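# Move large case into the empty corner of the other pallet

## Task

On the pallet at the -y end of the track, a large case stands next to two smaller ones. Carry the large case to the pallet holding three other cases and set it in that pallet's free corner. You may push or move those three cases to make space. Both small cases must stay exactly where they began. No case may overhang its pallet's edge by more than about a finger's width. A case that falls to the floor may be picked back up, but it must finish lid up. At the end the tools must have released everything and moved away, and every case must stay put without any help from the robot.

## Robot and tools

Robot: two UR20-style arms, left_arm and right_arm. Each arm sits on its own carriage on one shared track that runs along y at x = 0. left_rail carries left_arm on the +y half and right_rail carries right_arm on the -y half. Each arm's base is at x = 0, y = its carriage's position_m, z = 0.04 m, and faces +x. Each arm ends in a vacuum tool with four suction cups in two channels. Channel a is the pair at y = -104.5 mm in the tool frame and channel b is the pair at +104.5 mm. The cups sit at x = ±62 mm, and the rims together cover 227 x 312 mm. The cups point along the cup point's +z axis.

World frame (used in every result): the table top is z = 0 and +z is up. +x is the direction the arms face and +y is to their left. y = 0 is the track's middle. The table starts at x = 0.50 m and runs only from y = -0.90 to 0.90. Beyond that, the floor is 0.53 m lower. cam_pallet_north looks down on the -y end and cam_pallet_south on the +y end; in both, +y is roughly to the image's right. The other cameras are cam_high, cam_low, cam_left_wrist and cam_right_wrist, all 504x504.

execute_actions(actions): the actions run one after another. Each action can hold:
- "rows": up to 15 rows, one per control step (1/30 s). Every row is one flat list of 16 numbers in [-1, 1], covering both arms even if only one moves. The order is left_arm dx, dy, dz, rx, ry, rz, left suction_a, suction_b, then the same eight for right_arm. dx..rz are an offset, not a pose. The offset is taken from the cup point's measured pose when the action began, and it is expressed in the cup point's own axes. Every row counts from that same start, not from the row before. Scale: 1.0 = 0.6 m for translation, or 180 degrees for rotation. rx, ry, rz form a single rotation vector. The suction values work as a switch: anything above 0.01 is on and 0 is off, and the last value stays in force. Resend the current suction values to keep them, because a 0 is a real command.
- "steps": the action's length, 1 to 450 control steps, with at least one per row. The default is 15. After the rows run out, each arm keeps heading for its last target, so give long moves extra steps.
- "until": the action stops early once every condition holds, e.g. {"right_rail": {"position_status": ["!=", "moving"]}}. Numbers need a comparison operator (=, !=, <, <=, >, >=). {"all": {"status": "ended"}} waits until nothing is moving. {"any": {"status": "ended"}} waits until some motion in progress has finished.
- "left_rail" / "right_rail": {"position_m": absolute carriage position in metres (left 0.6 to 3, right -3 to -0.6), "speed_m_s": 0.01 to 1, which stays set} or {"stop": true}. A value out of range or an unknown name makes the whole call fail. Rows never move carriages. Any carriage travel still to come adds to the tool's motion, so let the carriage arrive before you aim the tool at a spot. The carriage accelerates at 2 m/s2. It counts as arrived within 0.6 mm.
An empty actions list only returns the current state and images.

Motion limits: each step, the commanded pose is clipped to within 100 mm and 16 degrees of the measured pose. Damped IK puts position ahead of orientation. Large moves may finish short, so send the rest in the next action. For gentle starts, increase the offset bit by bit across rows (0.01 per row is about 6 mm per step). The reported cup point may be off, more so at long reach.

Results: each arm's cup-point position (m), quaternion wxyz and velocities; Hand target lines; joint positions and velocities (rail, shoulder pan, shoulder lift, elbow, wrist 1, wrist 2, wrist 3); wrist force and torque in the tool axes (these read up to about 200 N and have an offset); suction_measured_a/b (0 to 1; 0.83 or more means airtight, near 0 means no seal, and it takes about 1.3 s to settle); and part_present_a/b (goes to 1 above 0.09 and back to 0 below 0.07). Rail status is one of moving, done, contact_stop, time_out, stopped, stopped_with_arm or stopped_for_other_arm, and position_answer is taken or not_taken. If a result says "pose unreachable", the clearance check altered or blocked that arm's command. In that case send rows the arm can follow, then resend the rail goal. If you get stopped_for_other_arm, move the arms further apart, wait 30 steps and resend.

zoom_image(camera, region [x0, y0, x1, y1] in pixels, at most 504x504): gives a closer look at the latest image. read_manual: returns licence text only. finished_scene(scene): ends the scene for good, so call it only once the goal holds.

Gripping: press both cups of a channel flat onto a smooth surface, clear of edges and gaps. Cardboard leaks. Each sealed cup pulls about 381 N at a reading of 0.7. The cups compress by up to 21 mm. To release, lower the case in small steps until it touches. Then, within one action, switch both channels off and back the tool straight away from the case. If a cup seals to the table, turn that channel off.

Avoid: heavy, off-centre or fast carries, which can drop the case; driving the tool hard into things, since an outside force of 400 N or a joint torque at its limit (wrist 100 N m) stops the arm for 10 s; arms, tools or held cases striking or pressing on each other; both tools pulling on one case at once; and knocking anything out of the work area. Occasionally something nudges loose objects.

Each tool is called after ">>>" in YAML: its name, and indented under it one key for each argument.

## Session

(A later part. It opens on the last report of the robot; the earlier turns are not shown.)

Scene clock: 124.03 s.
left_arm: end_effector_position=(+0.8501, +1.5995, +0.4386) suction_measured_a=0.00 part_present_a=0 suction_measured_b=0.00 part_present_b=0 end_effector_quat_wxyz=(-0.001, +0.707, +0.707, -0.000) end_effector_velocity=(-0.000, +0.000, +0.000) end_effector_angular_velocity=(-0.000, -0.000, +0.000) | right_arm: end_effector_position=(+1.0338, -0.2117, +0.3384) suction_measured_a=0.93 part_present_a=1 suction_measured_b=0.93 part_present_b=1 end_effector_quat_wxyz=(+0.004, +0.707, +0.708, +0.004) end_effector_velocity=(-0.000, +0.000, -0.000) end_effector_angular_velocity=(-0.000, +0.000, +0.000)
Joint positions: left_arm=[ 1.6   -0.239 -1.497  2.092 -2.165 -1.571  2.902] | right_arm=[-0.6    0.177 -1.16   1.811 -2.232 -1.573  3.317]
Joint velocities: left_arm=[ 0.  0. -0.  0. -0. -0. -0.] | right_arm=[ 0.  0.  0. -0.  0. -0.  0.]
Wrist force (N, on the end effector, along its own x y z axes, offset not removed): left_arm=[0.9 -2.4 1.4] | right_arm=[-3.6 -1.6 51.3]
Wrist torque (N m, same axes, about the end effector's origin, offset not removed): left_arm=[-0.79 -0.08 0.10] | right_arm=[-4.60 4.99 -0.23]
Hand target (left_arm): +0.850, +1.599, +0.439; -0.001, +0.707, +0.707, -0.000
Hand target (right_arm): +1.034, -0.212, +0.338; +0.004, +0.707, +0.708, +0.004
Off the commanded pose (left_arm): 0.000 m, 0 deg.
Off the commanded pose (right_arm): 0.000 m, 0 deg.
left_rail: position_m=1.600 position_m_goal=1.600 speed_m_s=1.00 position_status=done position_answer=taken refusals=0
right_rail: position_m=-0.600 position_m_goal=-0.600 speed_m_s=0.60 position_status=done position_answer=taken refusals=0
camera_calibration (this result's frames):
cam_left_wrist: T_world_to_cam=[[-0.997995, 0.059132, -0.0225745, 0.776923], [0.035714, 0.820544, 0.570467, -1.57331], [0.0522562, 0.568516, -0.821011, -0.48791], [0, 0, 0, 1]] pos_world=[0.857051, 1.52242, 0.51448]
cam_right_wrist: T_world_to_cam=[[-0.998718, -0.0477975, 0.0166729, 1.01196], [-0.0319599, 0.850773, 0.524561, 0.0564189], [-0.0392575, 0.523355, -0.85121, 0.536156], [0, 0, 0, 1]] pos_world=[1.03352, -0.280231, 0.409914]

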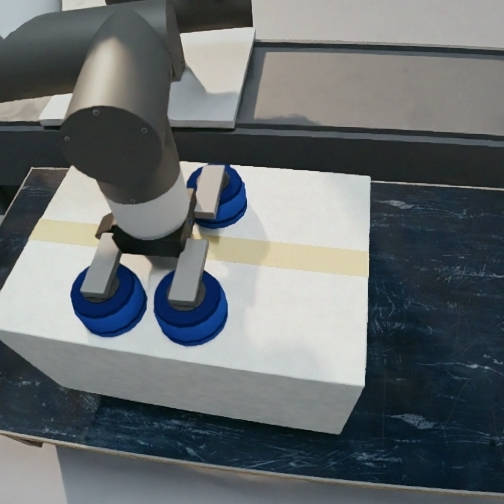

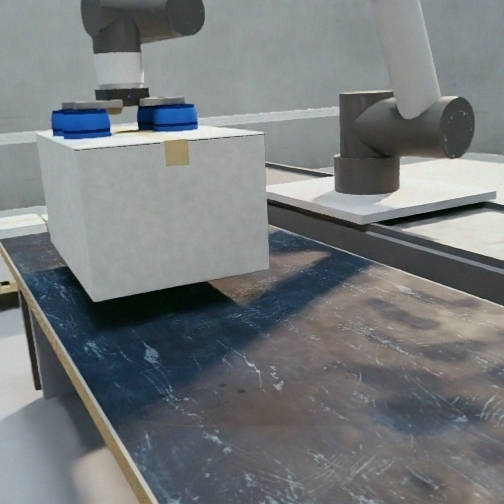

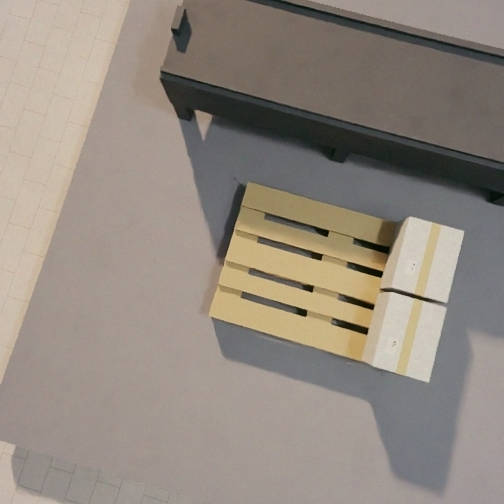

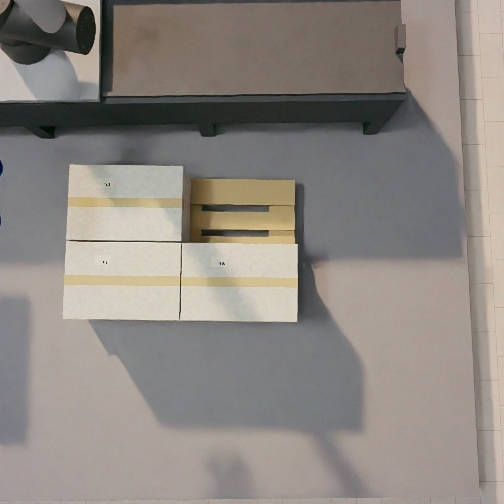

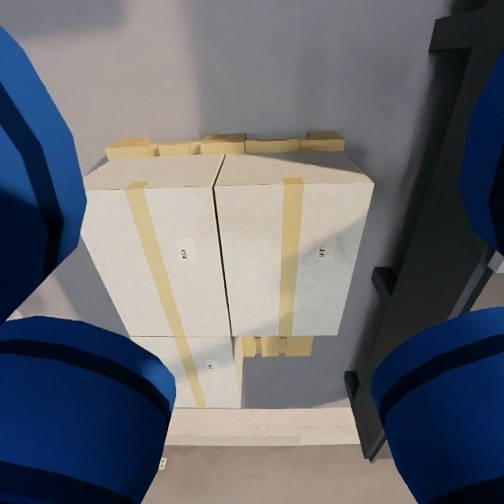

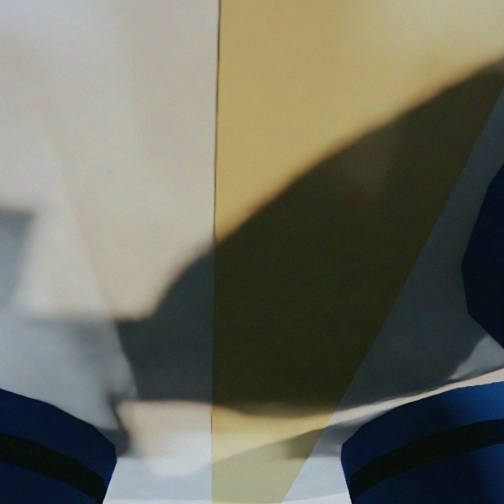

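>>> execute_actions:
  actions:
    - {"rows":[[0,0,0,0,0,0,0,0,0,0,0.015,0,0,0,1,1],[0,0,0,0,0,0,0,0,0,0,0.03,0,0,0,1,1],[0,0,0,0,0,0,0,0,0,0,0.04,0,0,0,1,1],[0,0,0,0,0,0,0,0,0,0,0.05,0,0,0,1,1]],"steps":25}

>>> zoom_image:
  camera: "cam_low"
  region: [0, 200, 300, 360]

Scene clock: 136.67 s.
left_arm: end_effector_position=(+0.8501, +1.5995, +0.4386) suction_measured_a=0.00 part_present_a=0 suction_measured_b=0.00 part_present_b=0 end_effector_quat_wxyz=(-0.001, +0.707, +0.707, -0.000) end_effector_velocity=(-0.000, +0.000, +0.000) end_effector_angular_velocity=(-0.000, -0.000, +0.000) | right_arm: end_effector_position=(+1.0341, -0.2116, +0.3084) suction_measured_a=0.93 part_present_a=1 suction_measured_b=0.93 part_present_b=1 end_effector_quat_wxyz=(+0.004, +0.707, +0.708, +0.004) end_effector_velocity=(-0.000, -0.000, -0.001) end_effector_angular_velocity=(-0.000, +0.000, +0.000)
Joint positions: left_arm=[ 1.6   -0.239 -1.497  2.092 -2.165 -1.571  2.902] | right_arm=[-0.6    0.177 -1.138  1.827 -2.27  -1.573  3.317]
Joint velocities: left_arm=[ 0.  0. -0.  0. -0.  0. -0.] | right_arm=[ 0.     0.     0.001  0.    -0.001  0.    -0.   ]
Wrist force (N, on the end effector, along its own x y z axes, offset not removed): left_arm=[-0.2 1.0 4.6] | right_arm=[-2.9 -2.6 52.4]
Wrist torque (N m, same axes, about the end effector's origin, offset not removed): left_arm=[-0.38 -0.08 -0.14] | right_arm=[-4.73 4.80 -0.24]
Hand target (left_arm): +0.850, +1.599, +0.439; -0.001, +0.707, +0.707, -0.000
Hand target (right_arm): +1.034, -0.212, +0.308; +0.004, +0.707, +0.708, +0.004
Off the commanded pose (left_arm): 0.000 m, 0 deg.
Off the commanded pose (right_arm): 0.000 m, 0 deg.
left_rail: position_m=1.600 position_m_goal=1.600 speed_m_s=1.00 position_status=done position_answer=taken refusals=0
right_rail: position_m=-0.600 position_m_goal=-0.600 speed_m_s=0.60 position_status=done position_answer=taken refusals=0
camera_calibration (this result's frames):
cam_left_wrist: T_world_to_cam=[[-0.997995, 0.0591319, -0.0225746, 0.776923], [0.0357139, 0.820544, 0.570467, -1.57331], [0.0522562, 0.568517, -0.821011, -0.487911], [0, 0, 0, 1]] pos_world=[0.857051, 1.52242, 0.514481]
cam_right_wrist: T_world_to_cam=[[-0.998717, -0.0478109, 0.016662, 1.01279], [-0.0319753, 0.85075, 0.524597, 0.072043], [-0.0392566, 0.523391, -0.851188, 0.510658], [0, 0, 0, 1]] pos_world=[1.03384, -0.280142, 0.379997]

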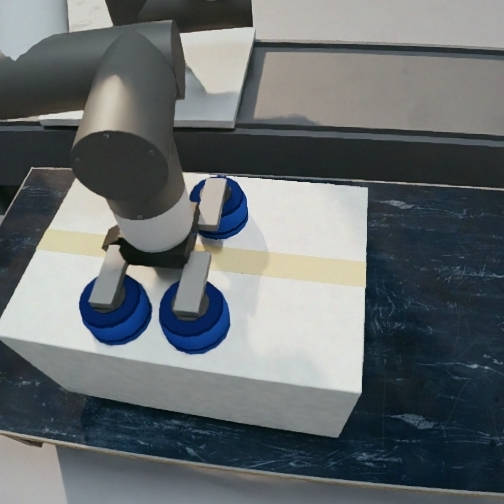

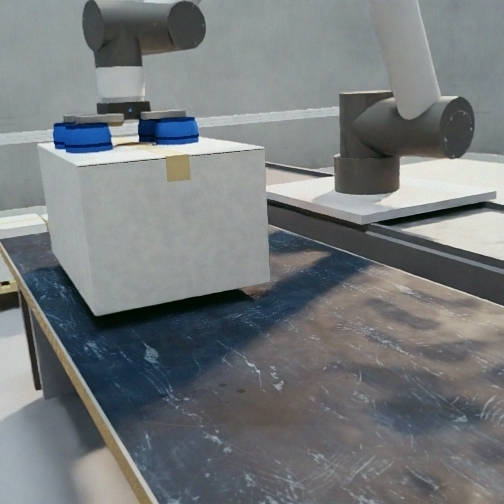

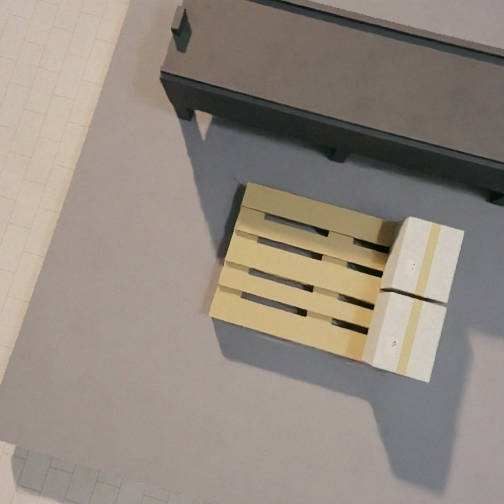

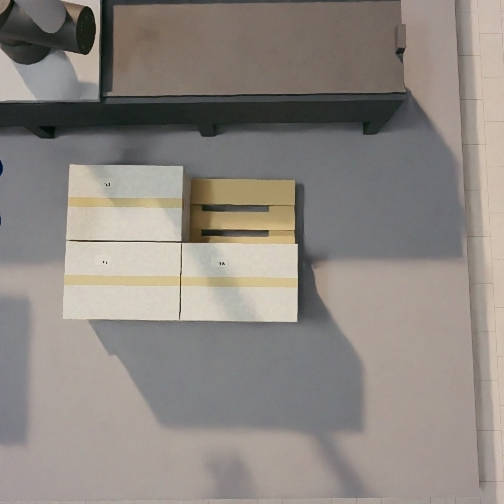

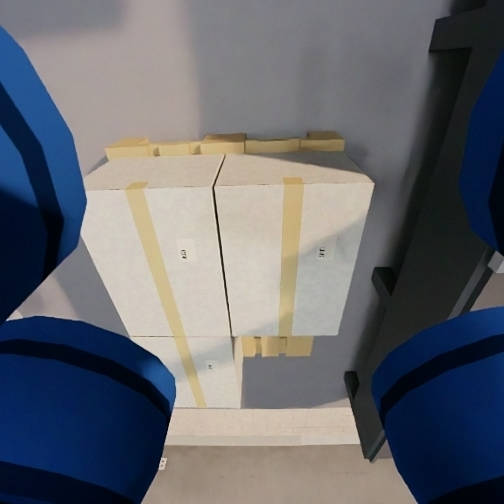

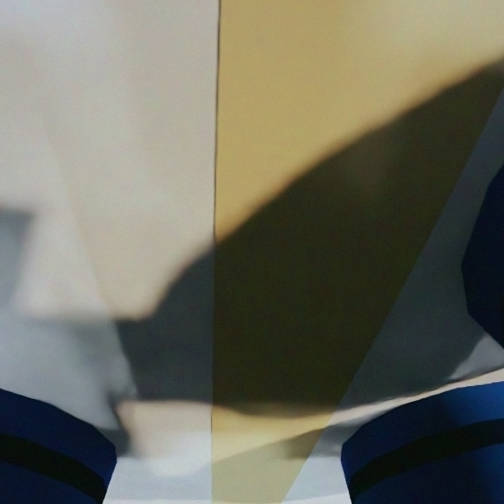

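Region (0, 200, 300, 360) of cam_low's 504x504 image, scaled by 1.680, with more detail than that image has; it fills the top 269 rows of this view, and the rest is white.

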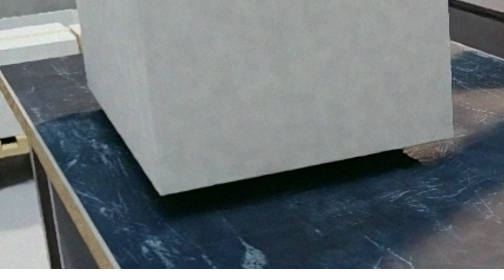

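>>> execute_actions:
  actions:
    - {"rows":[[0,0,0,0,0,0,0,0,0,0,0.01,0,0,0,1,1],[0,0,0,0,0,0,0,0,0,0,0.02,0,0,0,1,1],[0,0,0,0,0,0,0,0,0,0,0.03,0,0,0,1,1],[0,0,0,0,0,0,0,0,0,0,0.04,0,0,0,1,1],[0,0,0,0,0,0,0,0,0,0,0.05,0,0,0,1,1]],"steps":25}

Scene clock: 145.53 s.
left_arm: end_effector_position=(+0.8501, +1.5995, +0.4386) suction_measured_a=0.00 part_present_a=0 suction_measured_b=0.00 part_present_b=0 end_effector_quat_wxyz=(-0.001, +0.707, +0.707, -0.000) end_effector_velocity=(+0.000, -0.000, -0.000) end_effector_angular_velocity=(+0.000, +0.000, +0.000) | right_arm: end_effector_position=(+1.0345, -0.2116, +0.2789) suction_measured_a=0.93 part_present_a=1 suction_measured_b=0.93 part_present_b=1 end_effector_quat_wxyz=(+0.004, +0.707, +0.708, +0.004) end_effector_velocity=(-0.000, -0.000, -0.001) end_effector_angular_velocity=(+0.000, -0.000, +0.000)
Joint positions: left_arm=[ 1.6   -0.239 -1.497  2.092 -2.165 -1.571  2.902] | right_arm=[-0.6    0.177 -1.114  1.841 -2.308 -1.573  3.317]
Joint velocities: left_arm=[ 0.  0.  0.  0. -0. -0. -0.] | right_arm=[ 0.     0.     0.001  0.001 -0.002  0.     0.   ]
Wrist force (N, on the end effector, along its own x y z axes, offset not removed): left_arm=[-2.1 1.8 4.5] | right_arm=[13.4 -8.3 -64.6]
Wrist torque (N m, same axes, about the end effector's origin, offset not removed): left_arm=[-0.28 -0.02 0.23] | right_arm=[18.89 -4.24 2.11]
Hand target (left_arm): +0.850, +1.599, +0.439; -0.001, +0.707, +0.707, -0.000
Hand target (right_arm): +1.034, -0.212, +0.278; +0.004, +0.707, +0.708, +0.004
Off the commanded pose (left_arm): 0.000 m, 0 deg.
Off the commanded pose (right_arm): 0.000 m, 0 deg.
left_rail: position_m=1.600 position_m_goal=1.600 speed_m_s=1.00 position_status=done position_answer=taken refusals=0
right_rail: position_m=-0.600 position_m_goal=-0.600 speed_m_s=0.60 position_status=done position_answer=taken refusals=0
camera_calibration (this result's frames):
cam_left_wrist: T_world_to_cam=[[-0.997995, 0.0591321, -0.0225746, 0.776923], [0.035714, 0.820544, 0.570467, -1.57331], [0.0522563, 0.568516, -0.821011, -0.487911], [0, 0, 0, 1]] pos_world=[0.857051, 1.52242, 0.514481]
cam_right_wrist: T_world_to_cam=[[-0.998723, -0.047796, 0.0163896, 1.01381], [-0.0321057, 0.850751, 0.524587, 0.0876964], [-0.0390166, 0.52339, -0.851199, 0.485268], [0, 0, 0, 1]] pos_world=[1.03426, -0.280137, 0.35044]

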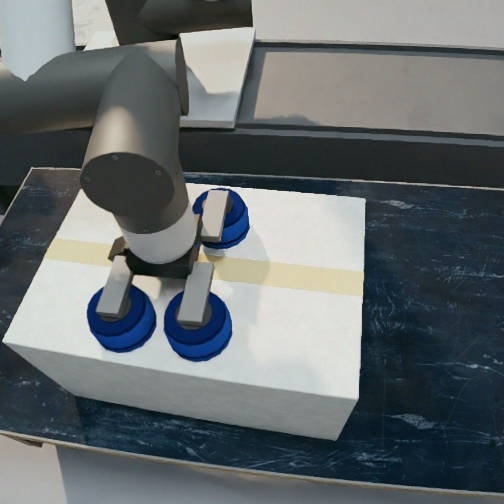

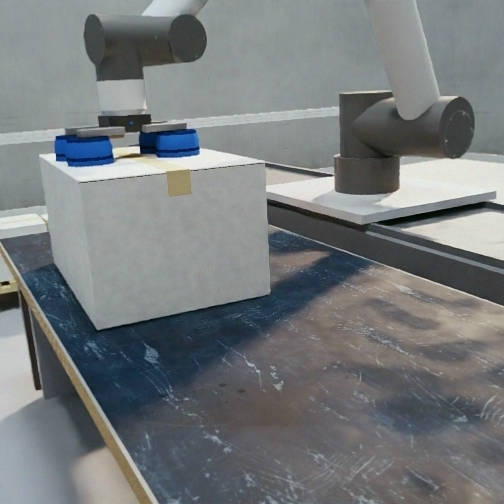

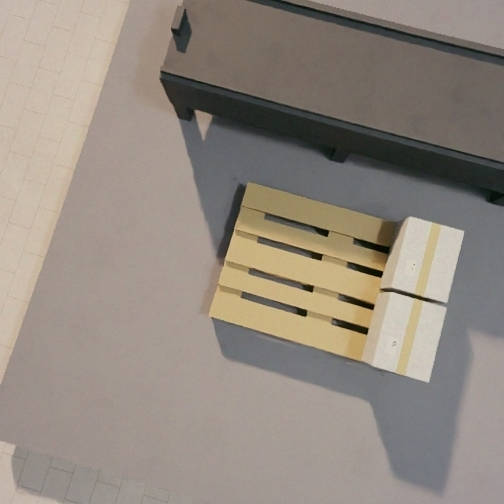

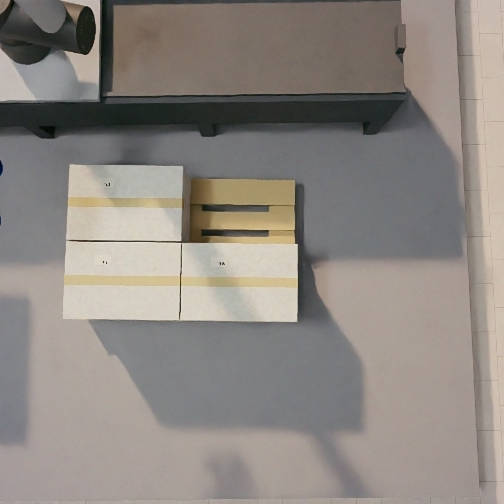

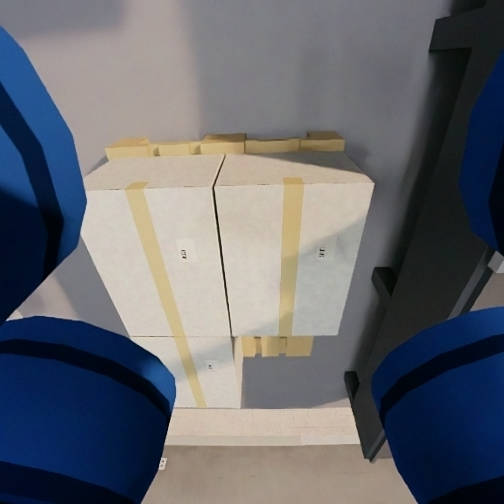

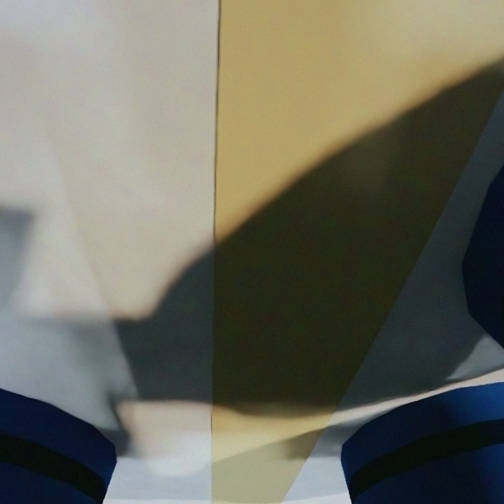

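>>> execute_actions:
  actions:
    - {"rows":[[0,0,0,0,0,0,0,0,0,0,-0.2,0,0,0,0,0]],"steps":30}
    - {"right_rail":{"position_m":-2.2,"speed_m_s":1},"rows":[[0,0,0,0,0,0,0,0,-0.6,0,0,0,0,0,0,0]],"steps":150,"until":{"all":{"status":"ended"}}}
    - {"left_rail":{"position_m":0.6},"rows":[[-0.6,0.308,0,0,0,0,0,0,0,0,0,0,0,0,0,0]],"steps":70}
    - {"rows":[[-0.64,0,0.1,0,0,0,0,0,0,0,0,0,0,0,0,0]],"steps":50}

Scene clock: 172.37 s.
left_arm: end_effector_position=(+1.0344, -0.1444, +0.3779) suction_measured_a=0.00 part_present_a=0 suction_measured_b=0.00 part_present_b=0 end_effector_quat_wxyz=(-0.001, +0.707, +0.707, +0.000) end_effector_velocity=(+0.000, -0.000, -0.000) end_effector_angular_velocity=(+0.000, +0.000, -0.000) | right_arm: end_effector_position=(+1.0336, -2.1718, +0.3985) suction_measured_a=0.01 part_present_a=0 suction_measured_b=0.01 part_present_b=0 end_effector_quat_wxyz=(+0.004, +0.707, +0.708, +0.004) end_effector_velocity=(+0.000, -0.000, -0.000) end_effector_angular_velocity=(-0.000, +0.000, +0.000)
Joint positions: left_arm=[ 0.6   -0.782 -1.014  1.501 -2.057 -1.571  2.359] | right_arm=[-2.2   -0.169 -1.273  1.879 -2.187 -1.569  2.972]
Joint velocities: left_arm=[ 0. -0.  0. -0.  0.  0. -0.] | right_arm=[ 0.  0.  0. -0.  0. -0. -0.]
Wrist force (N, on the end effector, along its own x y z axes, offset not removed): left_arm=[-1.3 -0.1 6.0] | right_arm=[-3.0 1.0 -0.8]
Wrist torque (N m, same axes, about the end effector's origin, offset not removed): left_arm=[-0.50 0.09 -0.04] | right_arm=[0.28 0.18 -0.29]
Hand target (left_arm): +1.034, -0.145, +0.378; -0.001, +0.707, +0.707, +0.000
Hand target (right_arm): +1.034, -2.172, +0.399; +0.004, +0.707, +0.708, +0.004
Off the commanded pose (left_arm): 0.000 m, 0 deg.
Off the commanded pose (right_arm): 0.000 m, 0 deg.
left_rail: position_m=0.600 position_m_goal=0.600 speed_m_s=1.00 position_status=done position_answer=taken refusals=0
right_rail: position_m=-2.200 position_m_goal=-2.200 speed_m_s=1.00 position_status=done position_answer=taken refusals=0
camera_calibration (this result's frames):
cam_left_wrist: T_world_to_cam=[[-0.997988, 0.0591279, -0.0228948, 1.06268], [0.035496, 0.820202, 0.570971, -0.114336], [0.0525387, 0.569009, -0.820651, 0.443753], [0, 0, 0, 1]] pos_world=[1.04128, -0.221555, 0.453779]
cam_right_wrist: T_world_to_cam=[[-0.998722, -0.0477176, 0.0166394, 0.917256], [-0.0319081, 0.850758, 0.524588, 1.69237], [-0.0391881, 0.523387, -0.851193, 1.61317], [0, 0, 0, 1]] pos_world=[1.0333, -2.24034, 0.470063]

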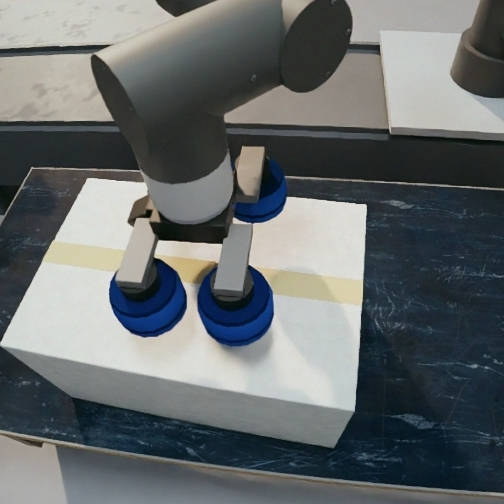

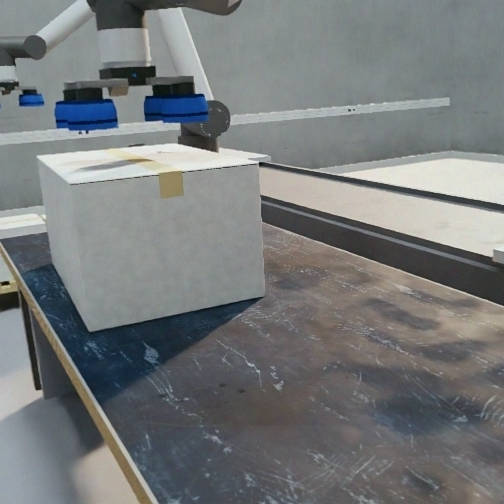

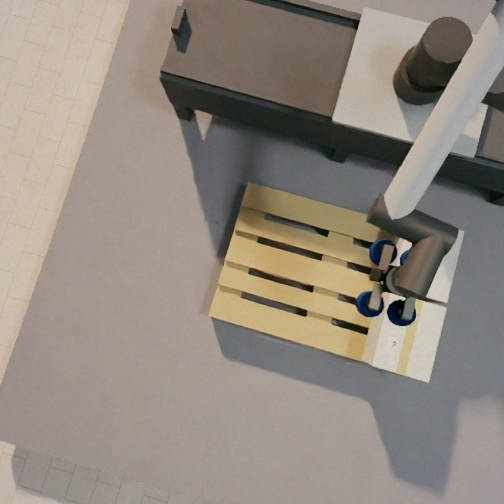

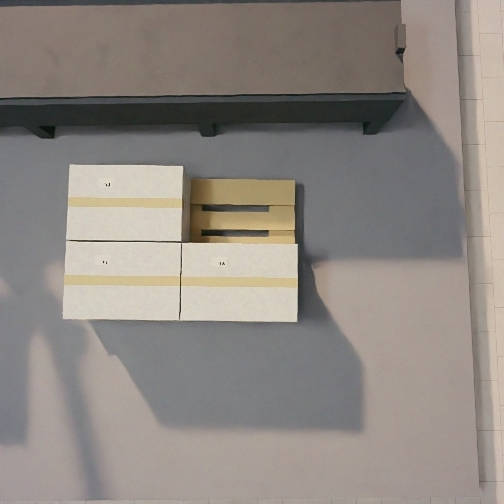

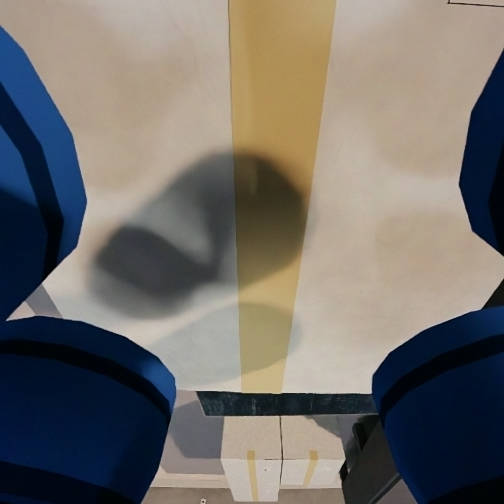

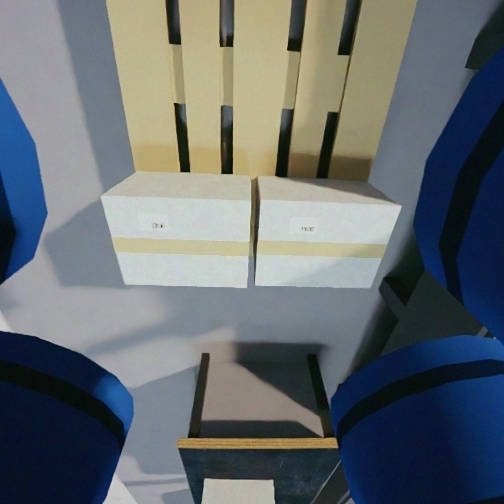

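>>> execute_actions:
  actions:
    - {"rows":[[0,0,0.1,0,0,0.012,0,0,0,0,0,0,0,0,0,0],[0,0,0.13,0,0,0.012,0,0,0,0,0,0,0,0,0,0],[0,0,0.155,0,0,0.012,1,1,0,0,0,0,0,0,0,0]],"steps":60}

Scene clock: 183.73 s.
left_arm: end_effector_position=(+1.0343, -0.1443, +0.2849) suction_measured_a=0.91 part_present_a=1 suction_measured_b=0.91 part_present_b=1 end_effector_quat_wxyz=(-0.001, +0.720, +0.694, +0.000) end_effector_velocity=(+0.000, +0.000, +0.000) end_effector_angular_velocity=(-0.000, -0.000, +0.000) | right_arm: end_effector_position=(+1.0336, -2.1718, +0.3985) suction_measured_a=0.01 part_present_a=0 suction_measured_b=0.01 part_present_b=0 end_effector_quat_wxyz=(+0.004, +0.707, +0.708, +0.004) end_effector_velocity=(+0.000, -0.000, -0.000) end_effector_angular_velocity=(+0.000, +0.000, +0.000)
Joint positions: left_arm=[ 0.6   -0.782 -0.958  1.552 -2.164 -1.571  2.397] | right_arm=[-2.2   -0.169 -1.273  1.879 -2.187 -1.569  2.972]
Joint velocities: left_arm=[ 0.  0. -0. -0. -0. -0. -0.] | right_arm=[ 0. -0.  0. -0.  0.  0. -0.]
Wrist force (N, on the end effector, along its own x y z axes, offset not removed): left_arm=[-0.6 -0.3 56.2] | right_arm=[-0.5 -2.6 3.4]
Wrist torque (N m, same axes, about the end effector's origin, offset not removed): left_arm=[-2.30 15.97 -0.05] | right_arm=[-0.18 -0.17 -0.27]
Hand target (left_arm): +1.034, -0.144, +0.285; -0.001, +0.720, +0.694, +0.000
Hand target (right_arm): +1.034, -2.172, +0.399; +0.004, +0.707, +0.708, +0.004
Off the commanded pose (left_arm): 0.000 m, 0 deg.
Off the commanded pose (right_arm): 0.000 m, 0 deg.
left_rail: position_m=0.600 position_m_goal=0.600 speed_m_s=1.00 position_status=done position_answer=taken refusals=0
right_rail: position_m=-2.200 position_m_goal=-2.200 speed_m_s=1.00 position_status=done position_answer=taken refusals=0
camera_calibration (this result's frames):
cam_left_wrist: T_world_to_cam=[[-0.995051, 0.0967026, -0.0228553, 1.0628], [0.0664108, 0.818295, 0.570949, -0.0935544], [0.0739146, 0.566605, -0.820668, 0.344939], [0, 0, 0, 1]] pos_world=[1.03825, -0.221664, 0.360786]
cam_right_wrist: T_world_to_cam=[[-0.998722, -0.0477177, 0.0166394, 0.917256], [-0.0319081, 0.850758, 0.524588, 1.69237], [-0.0391883, 0.523387, -0.851193, 1.61317], [0, 0, 0, 1]] pos_world=[1.0333, -2.24034, 0.470063]

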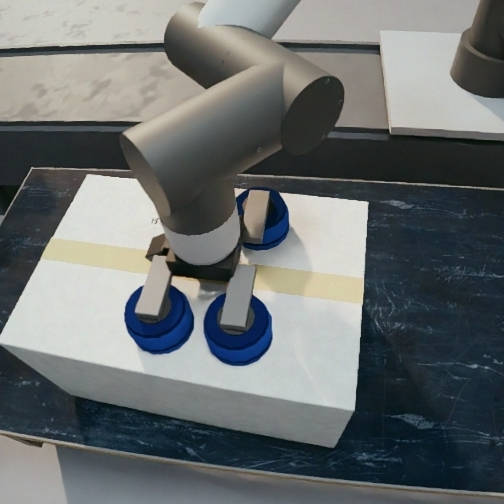

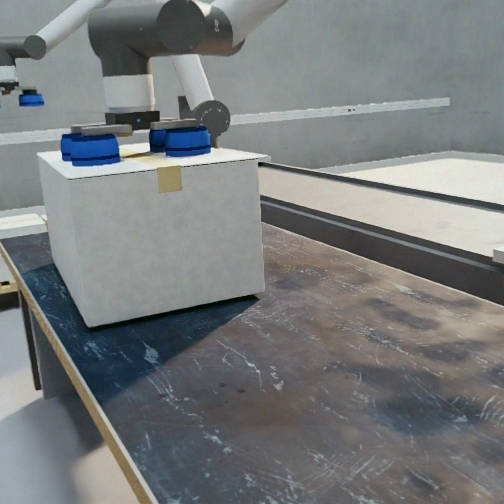

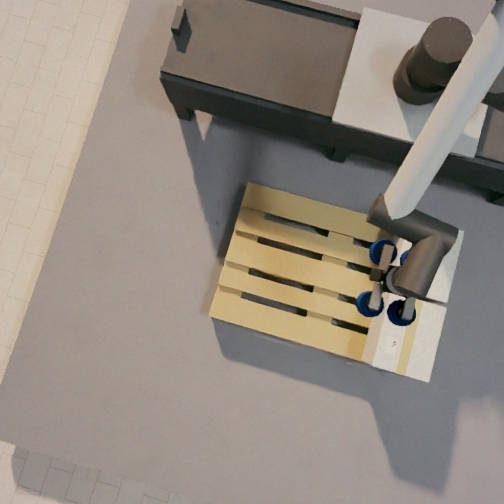

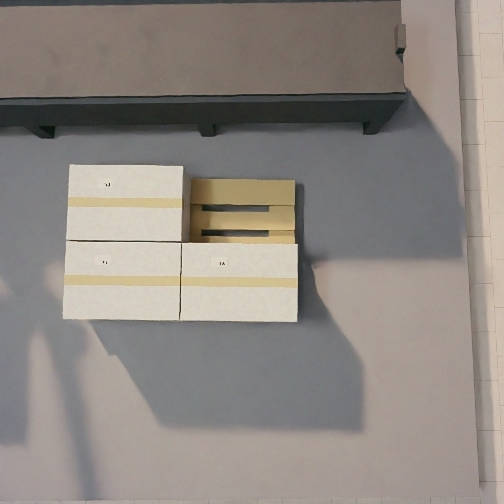

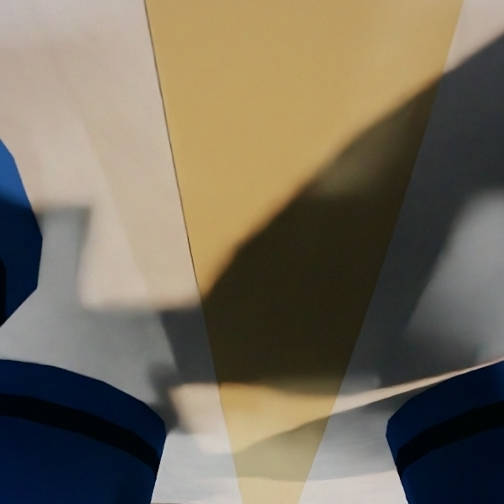

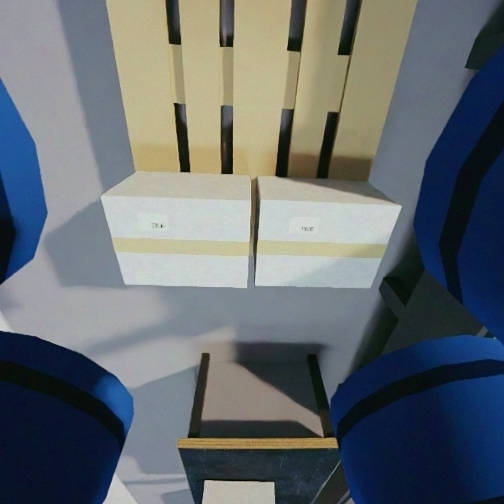

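>>> execute_actions:
  actions:
    - {"rows":[[0,0,-0.02,0,0,0,1,1,0,0,0,0,0,0,0,0],[0,0,-0.05,0,0,0,1,1,0,0,0,0,0,0,0,0],[0,0,-0.1,0,0,0,1,1,0,0,0,0,0,0,0,0],[0,0,-0.16,0,0,0,1,1,0,0,0,0,0,0,0,0],[0,0,-0.23,0,0,-0.012,1,1,0,0,0,0,0,0,0,0]],"steps":40}
    - {"left_rail":{"position_m":2.7,"speed_m_s":0.6},"rows":[[0.05,0,0,0,0,0,1,1,0,0,0,0,0,0,0,0],[0.15,-0.03,0,0,0,0,1,1,0,0,0,0,0,0,0,0],[0.3,-0.08,0,0,0,0,1,1,0,0,0,0,0,0,0,0],[0.5,-0.15,0,0,0,0,1,1,0,0,0,0,0,0,0,0],[0.75,-0.25,0,0,0,0,1,1,0,0,0,0,0,0,0,0],[1,-0.33,0,0,0,0,1,1,0,0,0,0,0,0,0,0]],"steps":200,"until":{"all":{"status":"ended"}}}
    - {"rows":[[0.1,0,0,0,0,0,1,1,0,0,0,0,0,0,0,0],[0.24,0,0,0,0,0,1,1,0,0,0,0,0,0,0,0]],"steps":40}

Scene clock: 205.80 s.
left_arm: end_effector_position=(+0.8368, +2.6995, +0.4235) suction_measured_a=0.91 part_present_a=1 suction_measured_b=0.91 part_present_b=1 end_effector_quat_wxyz=(-0.001, +0.707, +0.707, -0.000) end_effector_velocity=(+0.000, +0.000, -0.000) end_effector_angular_velocity=(+0.000, +0.000, +0.000) | right_arm: end_effector_position=(+1.0336, -2.1718, +0.3985) suction_measured_a=0.01 part_present_a=0 suction_measured_b=0.01 part_present_b=0 end_effector_quat_wxyz=(+0.004, +0.707, +0.708, +0.004) end_effector_velocity=(+0.000, -0.000, -0.000) end_effector_angular_velocity=(+0.000, +0.000, -0.000)
Joint positions: left_arm=[ 2.7   -0.243 -1.5    2.121 -2.191 -1.571  2.898] | right_arm=[-2.2   -0.169 -1.273  1.879 -2.187 -1.569  2.972]
Joint velocities: left_arm=[ 0.  0.  0. -0.  0. -0.  0.] | right_arm=[ 0. -0.  0. -0.  0.  0.  0.]
Wrist force (N, on the end effector, along its own x y z axes, offset not removed): left_arm=[-2.8 0.0 55.8] | right_arm=[-1.0 -1.7 2.0]
Wrist torque (N m, same axes, about the end effector's origin, offset not removed): left_arm=[-2.31 16.45 -0.10] | right_arm=[-0.05 -0.04 -0.26]
Hand target (left_arm): +0.837, +2.700, +0.423; -0.001, +0.707, +0.707, -0.000
Hand target (right_arm): +1.034, -2.172, +0.399; +0.004, +0.707, +0.708, +0.004
Off the commanded pose (left_arm): 0.000 m, 0 deg.
Off the commanded pose (right_arm): 0.000 m, 0 deg.
left_rail: position_m=2.700 position_m_goal=2.700 speed_m_s=0.60 position_status=done position_answer=taken refusals=0
right_rail: position_m=-2.200 position_m_goal=-2.200 speed_m_s=1.00 position_status=done position_answer=taken refusals=0
camera_calibration (this result's frames):
cam_left_wrist: T_world_to_cam=[[-0.998008, 0.0589781, -0.0223755, 0.698542], [0.0357013, 0.82055, 0.570459, -2.46686], [0.0520048, 0.568524, -0.821021, -1.12476], [0, 0, 0, 1]] pos_world=[0.843714, 2.62244, 0.499418]
cam_right_wrist: T_world_to_cam=[[-0.998722, -0.0477176, 0.0166397, 0.917256], [-0.0319079, 0.850758, 0.524588, 1.69237], [-0.0391885, 0.523387, -0.851193, 1.61317], [0, 0, 0, 1]] pos_world=[1.0333, -2.24034, 0.470063]

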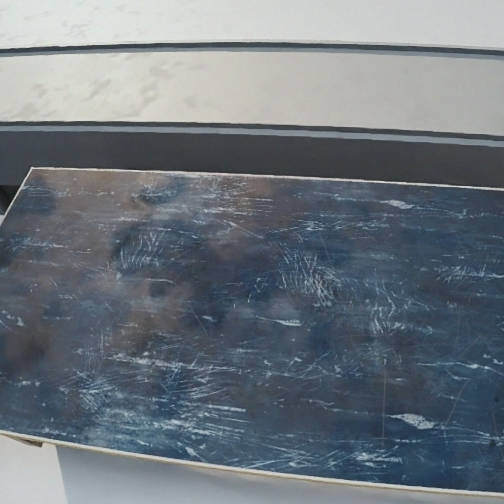

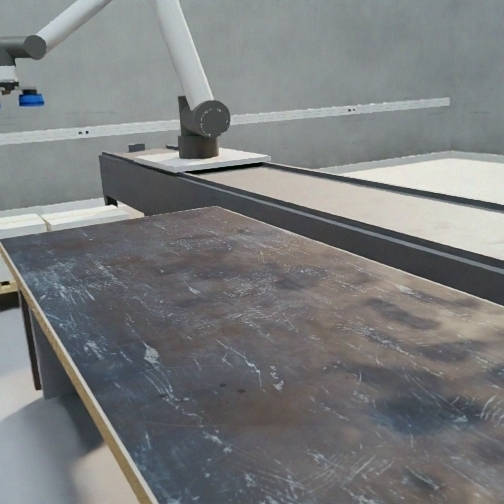

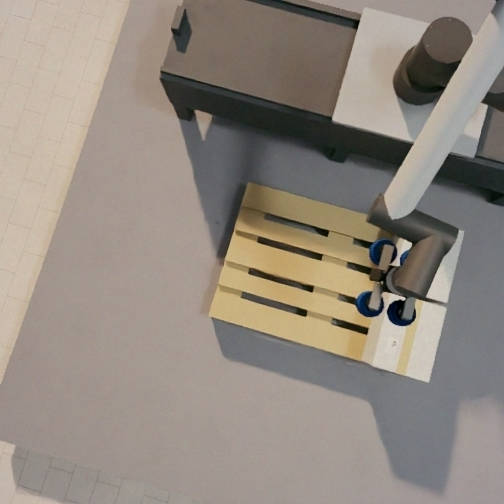

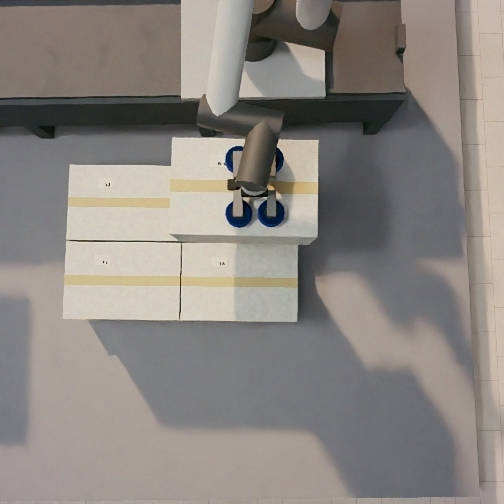

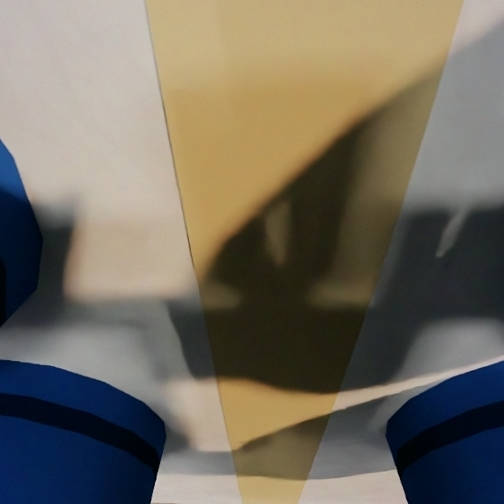

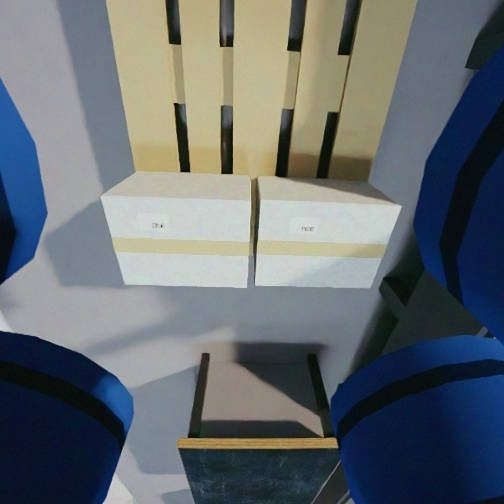

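>>> execute_actions:
  actions:
    - {"rows":[[0.005,-0.03,0.05,0,0,0,1,1,0,0,0,0,0,0,0,0],[0.01,-0.06,0.12,0,0,0,1,1,0,0,0,0,0,0,0,0],[0.015,-0.075,0.2,0,0,0,1,1,0,0,0,0,0,0,0,0],[0.015,-0.075,0.29,0,0,0,1,1,0,0,0,0,0,0,0,0]],"steps":40}

>>> zoom_image:
  camera: "cam_pallet_south"
  region: [140, 130, 340, 330]

Scene clock: 226.70 s.
left_arm: end_effector_position=(+0.7914, +2.7086, +0.2497) suction_measured_a=0.91 part_present_a=1 suction_measured_b=0.91 part_present_b=1 end_effector_quat_wxyz=(-0.001, +0.707, +0.707, -0.000) end_effector_velocity=(-0.000, +0.000, -0.000) end_effector_angular_velocity=(+0.000, +0.000, +0.000) | right_arm: end_effector_position=(+1.0336, -2.1718, +0.3985) suction_measured_a=0.01 part_present_a=0 suction_measured_b=0.01 part_present_b=0 end_effector_quat_wxyz=(+0.004, +0.707, +0.708, +0.004) end_effector_velocity=(+0.000, -0.000, -0.000) end_effector_angular_velocity=(+0.000, +0.000, -0.000)
Joint positions: left_arm=[ 2.7   -0.246 -1.373  2.3   -2.497 -1.571  2.896] | right_arm=[-2.2   -0.169 -1.273  1.879 -2.187 -1.569  2.972]
Joint velocities: left_arm=[ 0. -0.  0.  0. -0.  0. -0.] | right_arm=[ 0. -0.  0. -0.  0. -0.  0.]
Wrist force (N, on the end effector, along its own x y z axes, offset not removed): left_arm=[1.9 2.7 58.0] | right_arm=[-2.2 -2.5 -0.7]
Wrist torque (N m, same axes, about the end effector's origin, offset not removed): left_arm=[-2.10 15.63 -0.12] | right_arm=[-0.20 0.08 -0.25]
Hand target (left_arm): +0.791, +2.709, +0.250; -0.001, +0.707, +0.707, -0.000
Hand target (right_arm): +1.034, -2.172, +0.399; +0.004, +0.707, +0.708, +0.004
Off the commanded pose (left_arm): 0.000 m, 0 deg.
Off the commanded pose (right_arm): 0.000 m, 0 deg.
left_rail: position_m=2.700 position_m_goal=2.700 speed_m_s=0.60 position_status=done position_answer=taken refusals=0
right_rail: position_m=-2.200 position_m_goal=-2.200 speed_m_s=1.00 position_status=done position_answer=taken refusals=0
camera_calibration (this result's frames):
cam_left_wrist: T_world_to_cam=[[-0.99801, 0.0589428, -0.0223937, 0.648969], [0.0356619, 0.820552, 0.570458, -2.37351], [0.0519996, 0.568525, -0.821021, -1.27027], [0, 0, 0, 1]] pos_world=[0.798376, 2.63152, 0.325599]
cam_right_wrist: T_world_to_cam=[[-0.998722, -0.0477178, 0.0166393, 0.917256], [-0.0319082, 0.850758, 0.524588, 1.69237], [-0.0391882, 0.523387, -0.851193, 1.61317], [0, 0, 0, 1]] pos_world=[1.0333, -2.24034, 0.470063]

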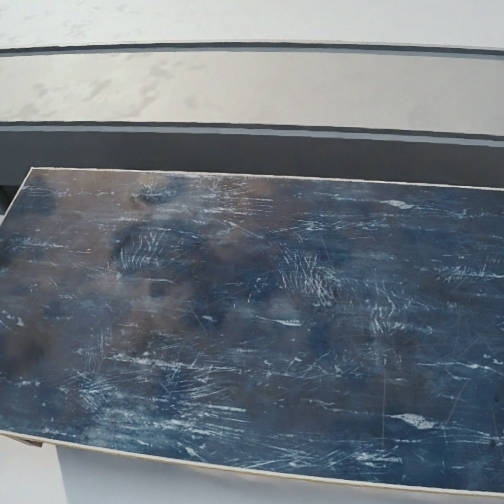

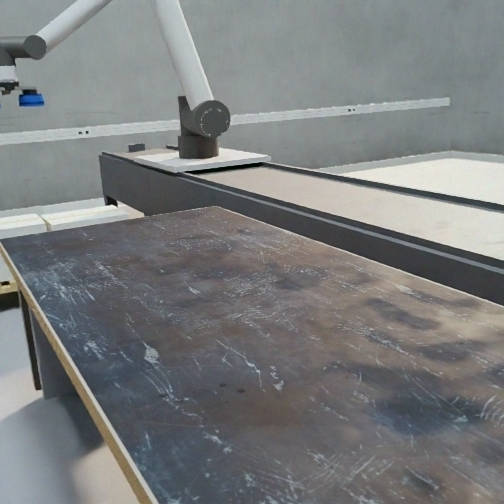

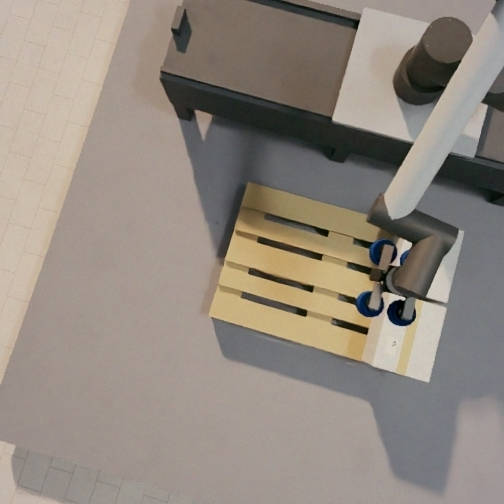

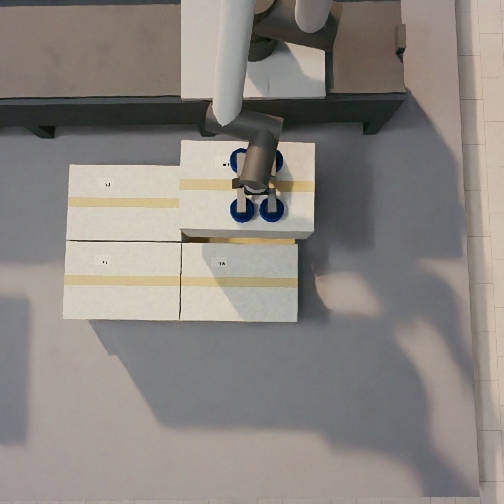

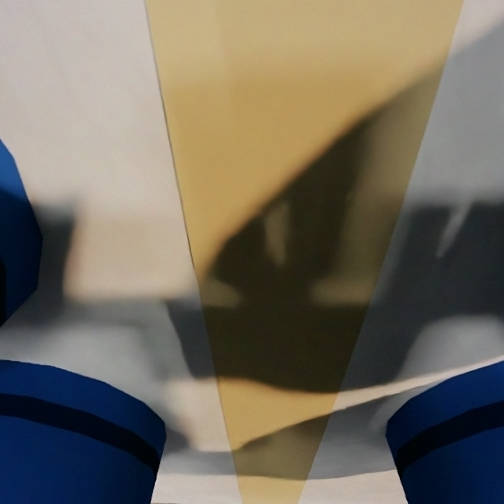

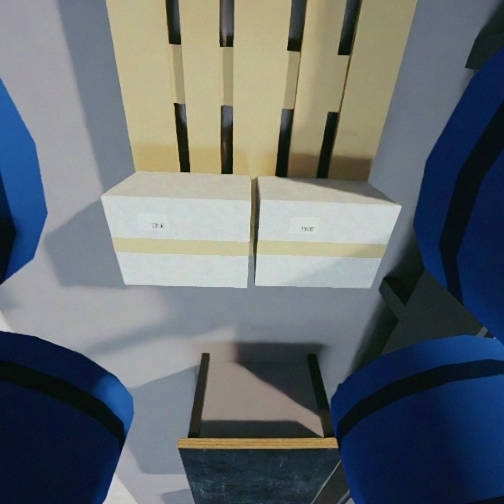

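Region (140, 130, 340, 330) of cam_pallet_south's 504x504 image, scaled by 2.520, with more detail than that image has.

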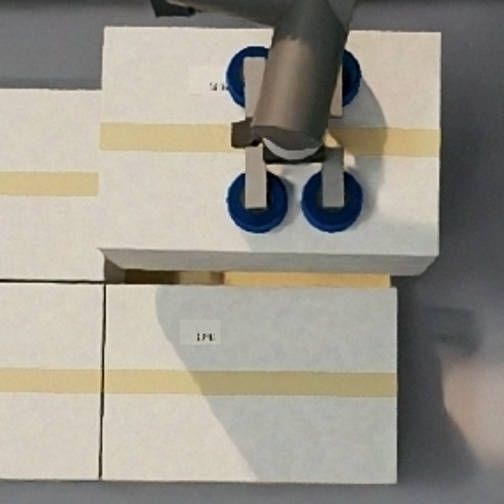

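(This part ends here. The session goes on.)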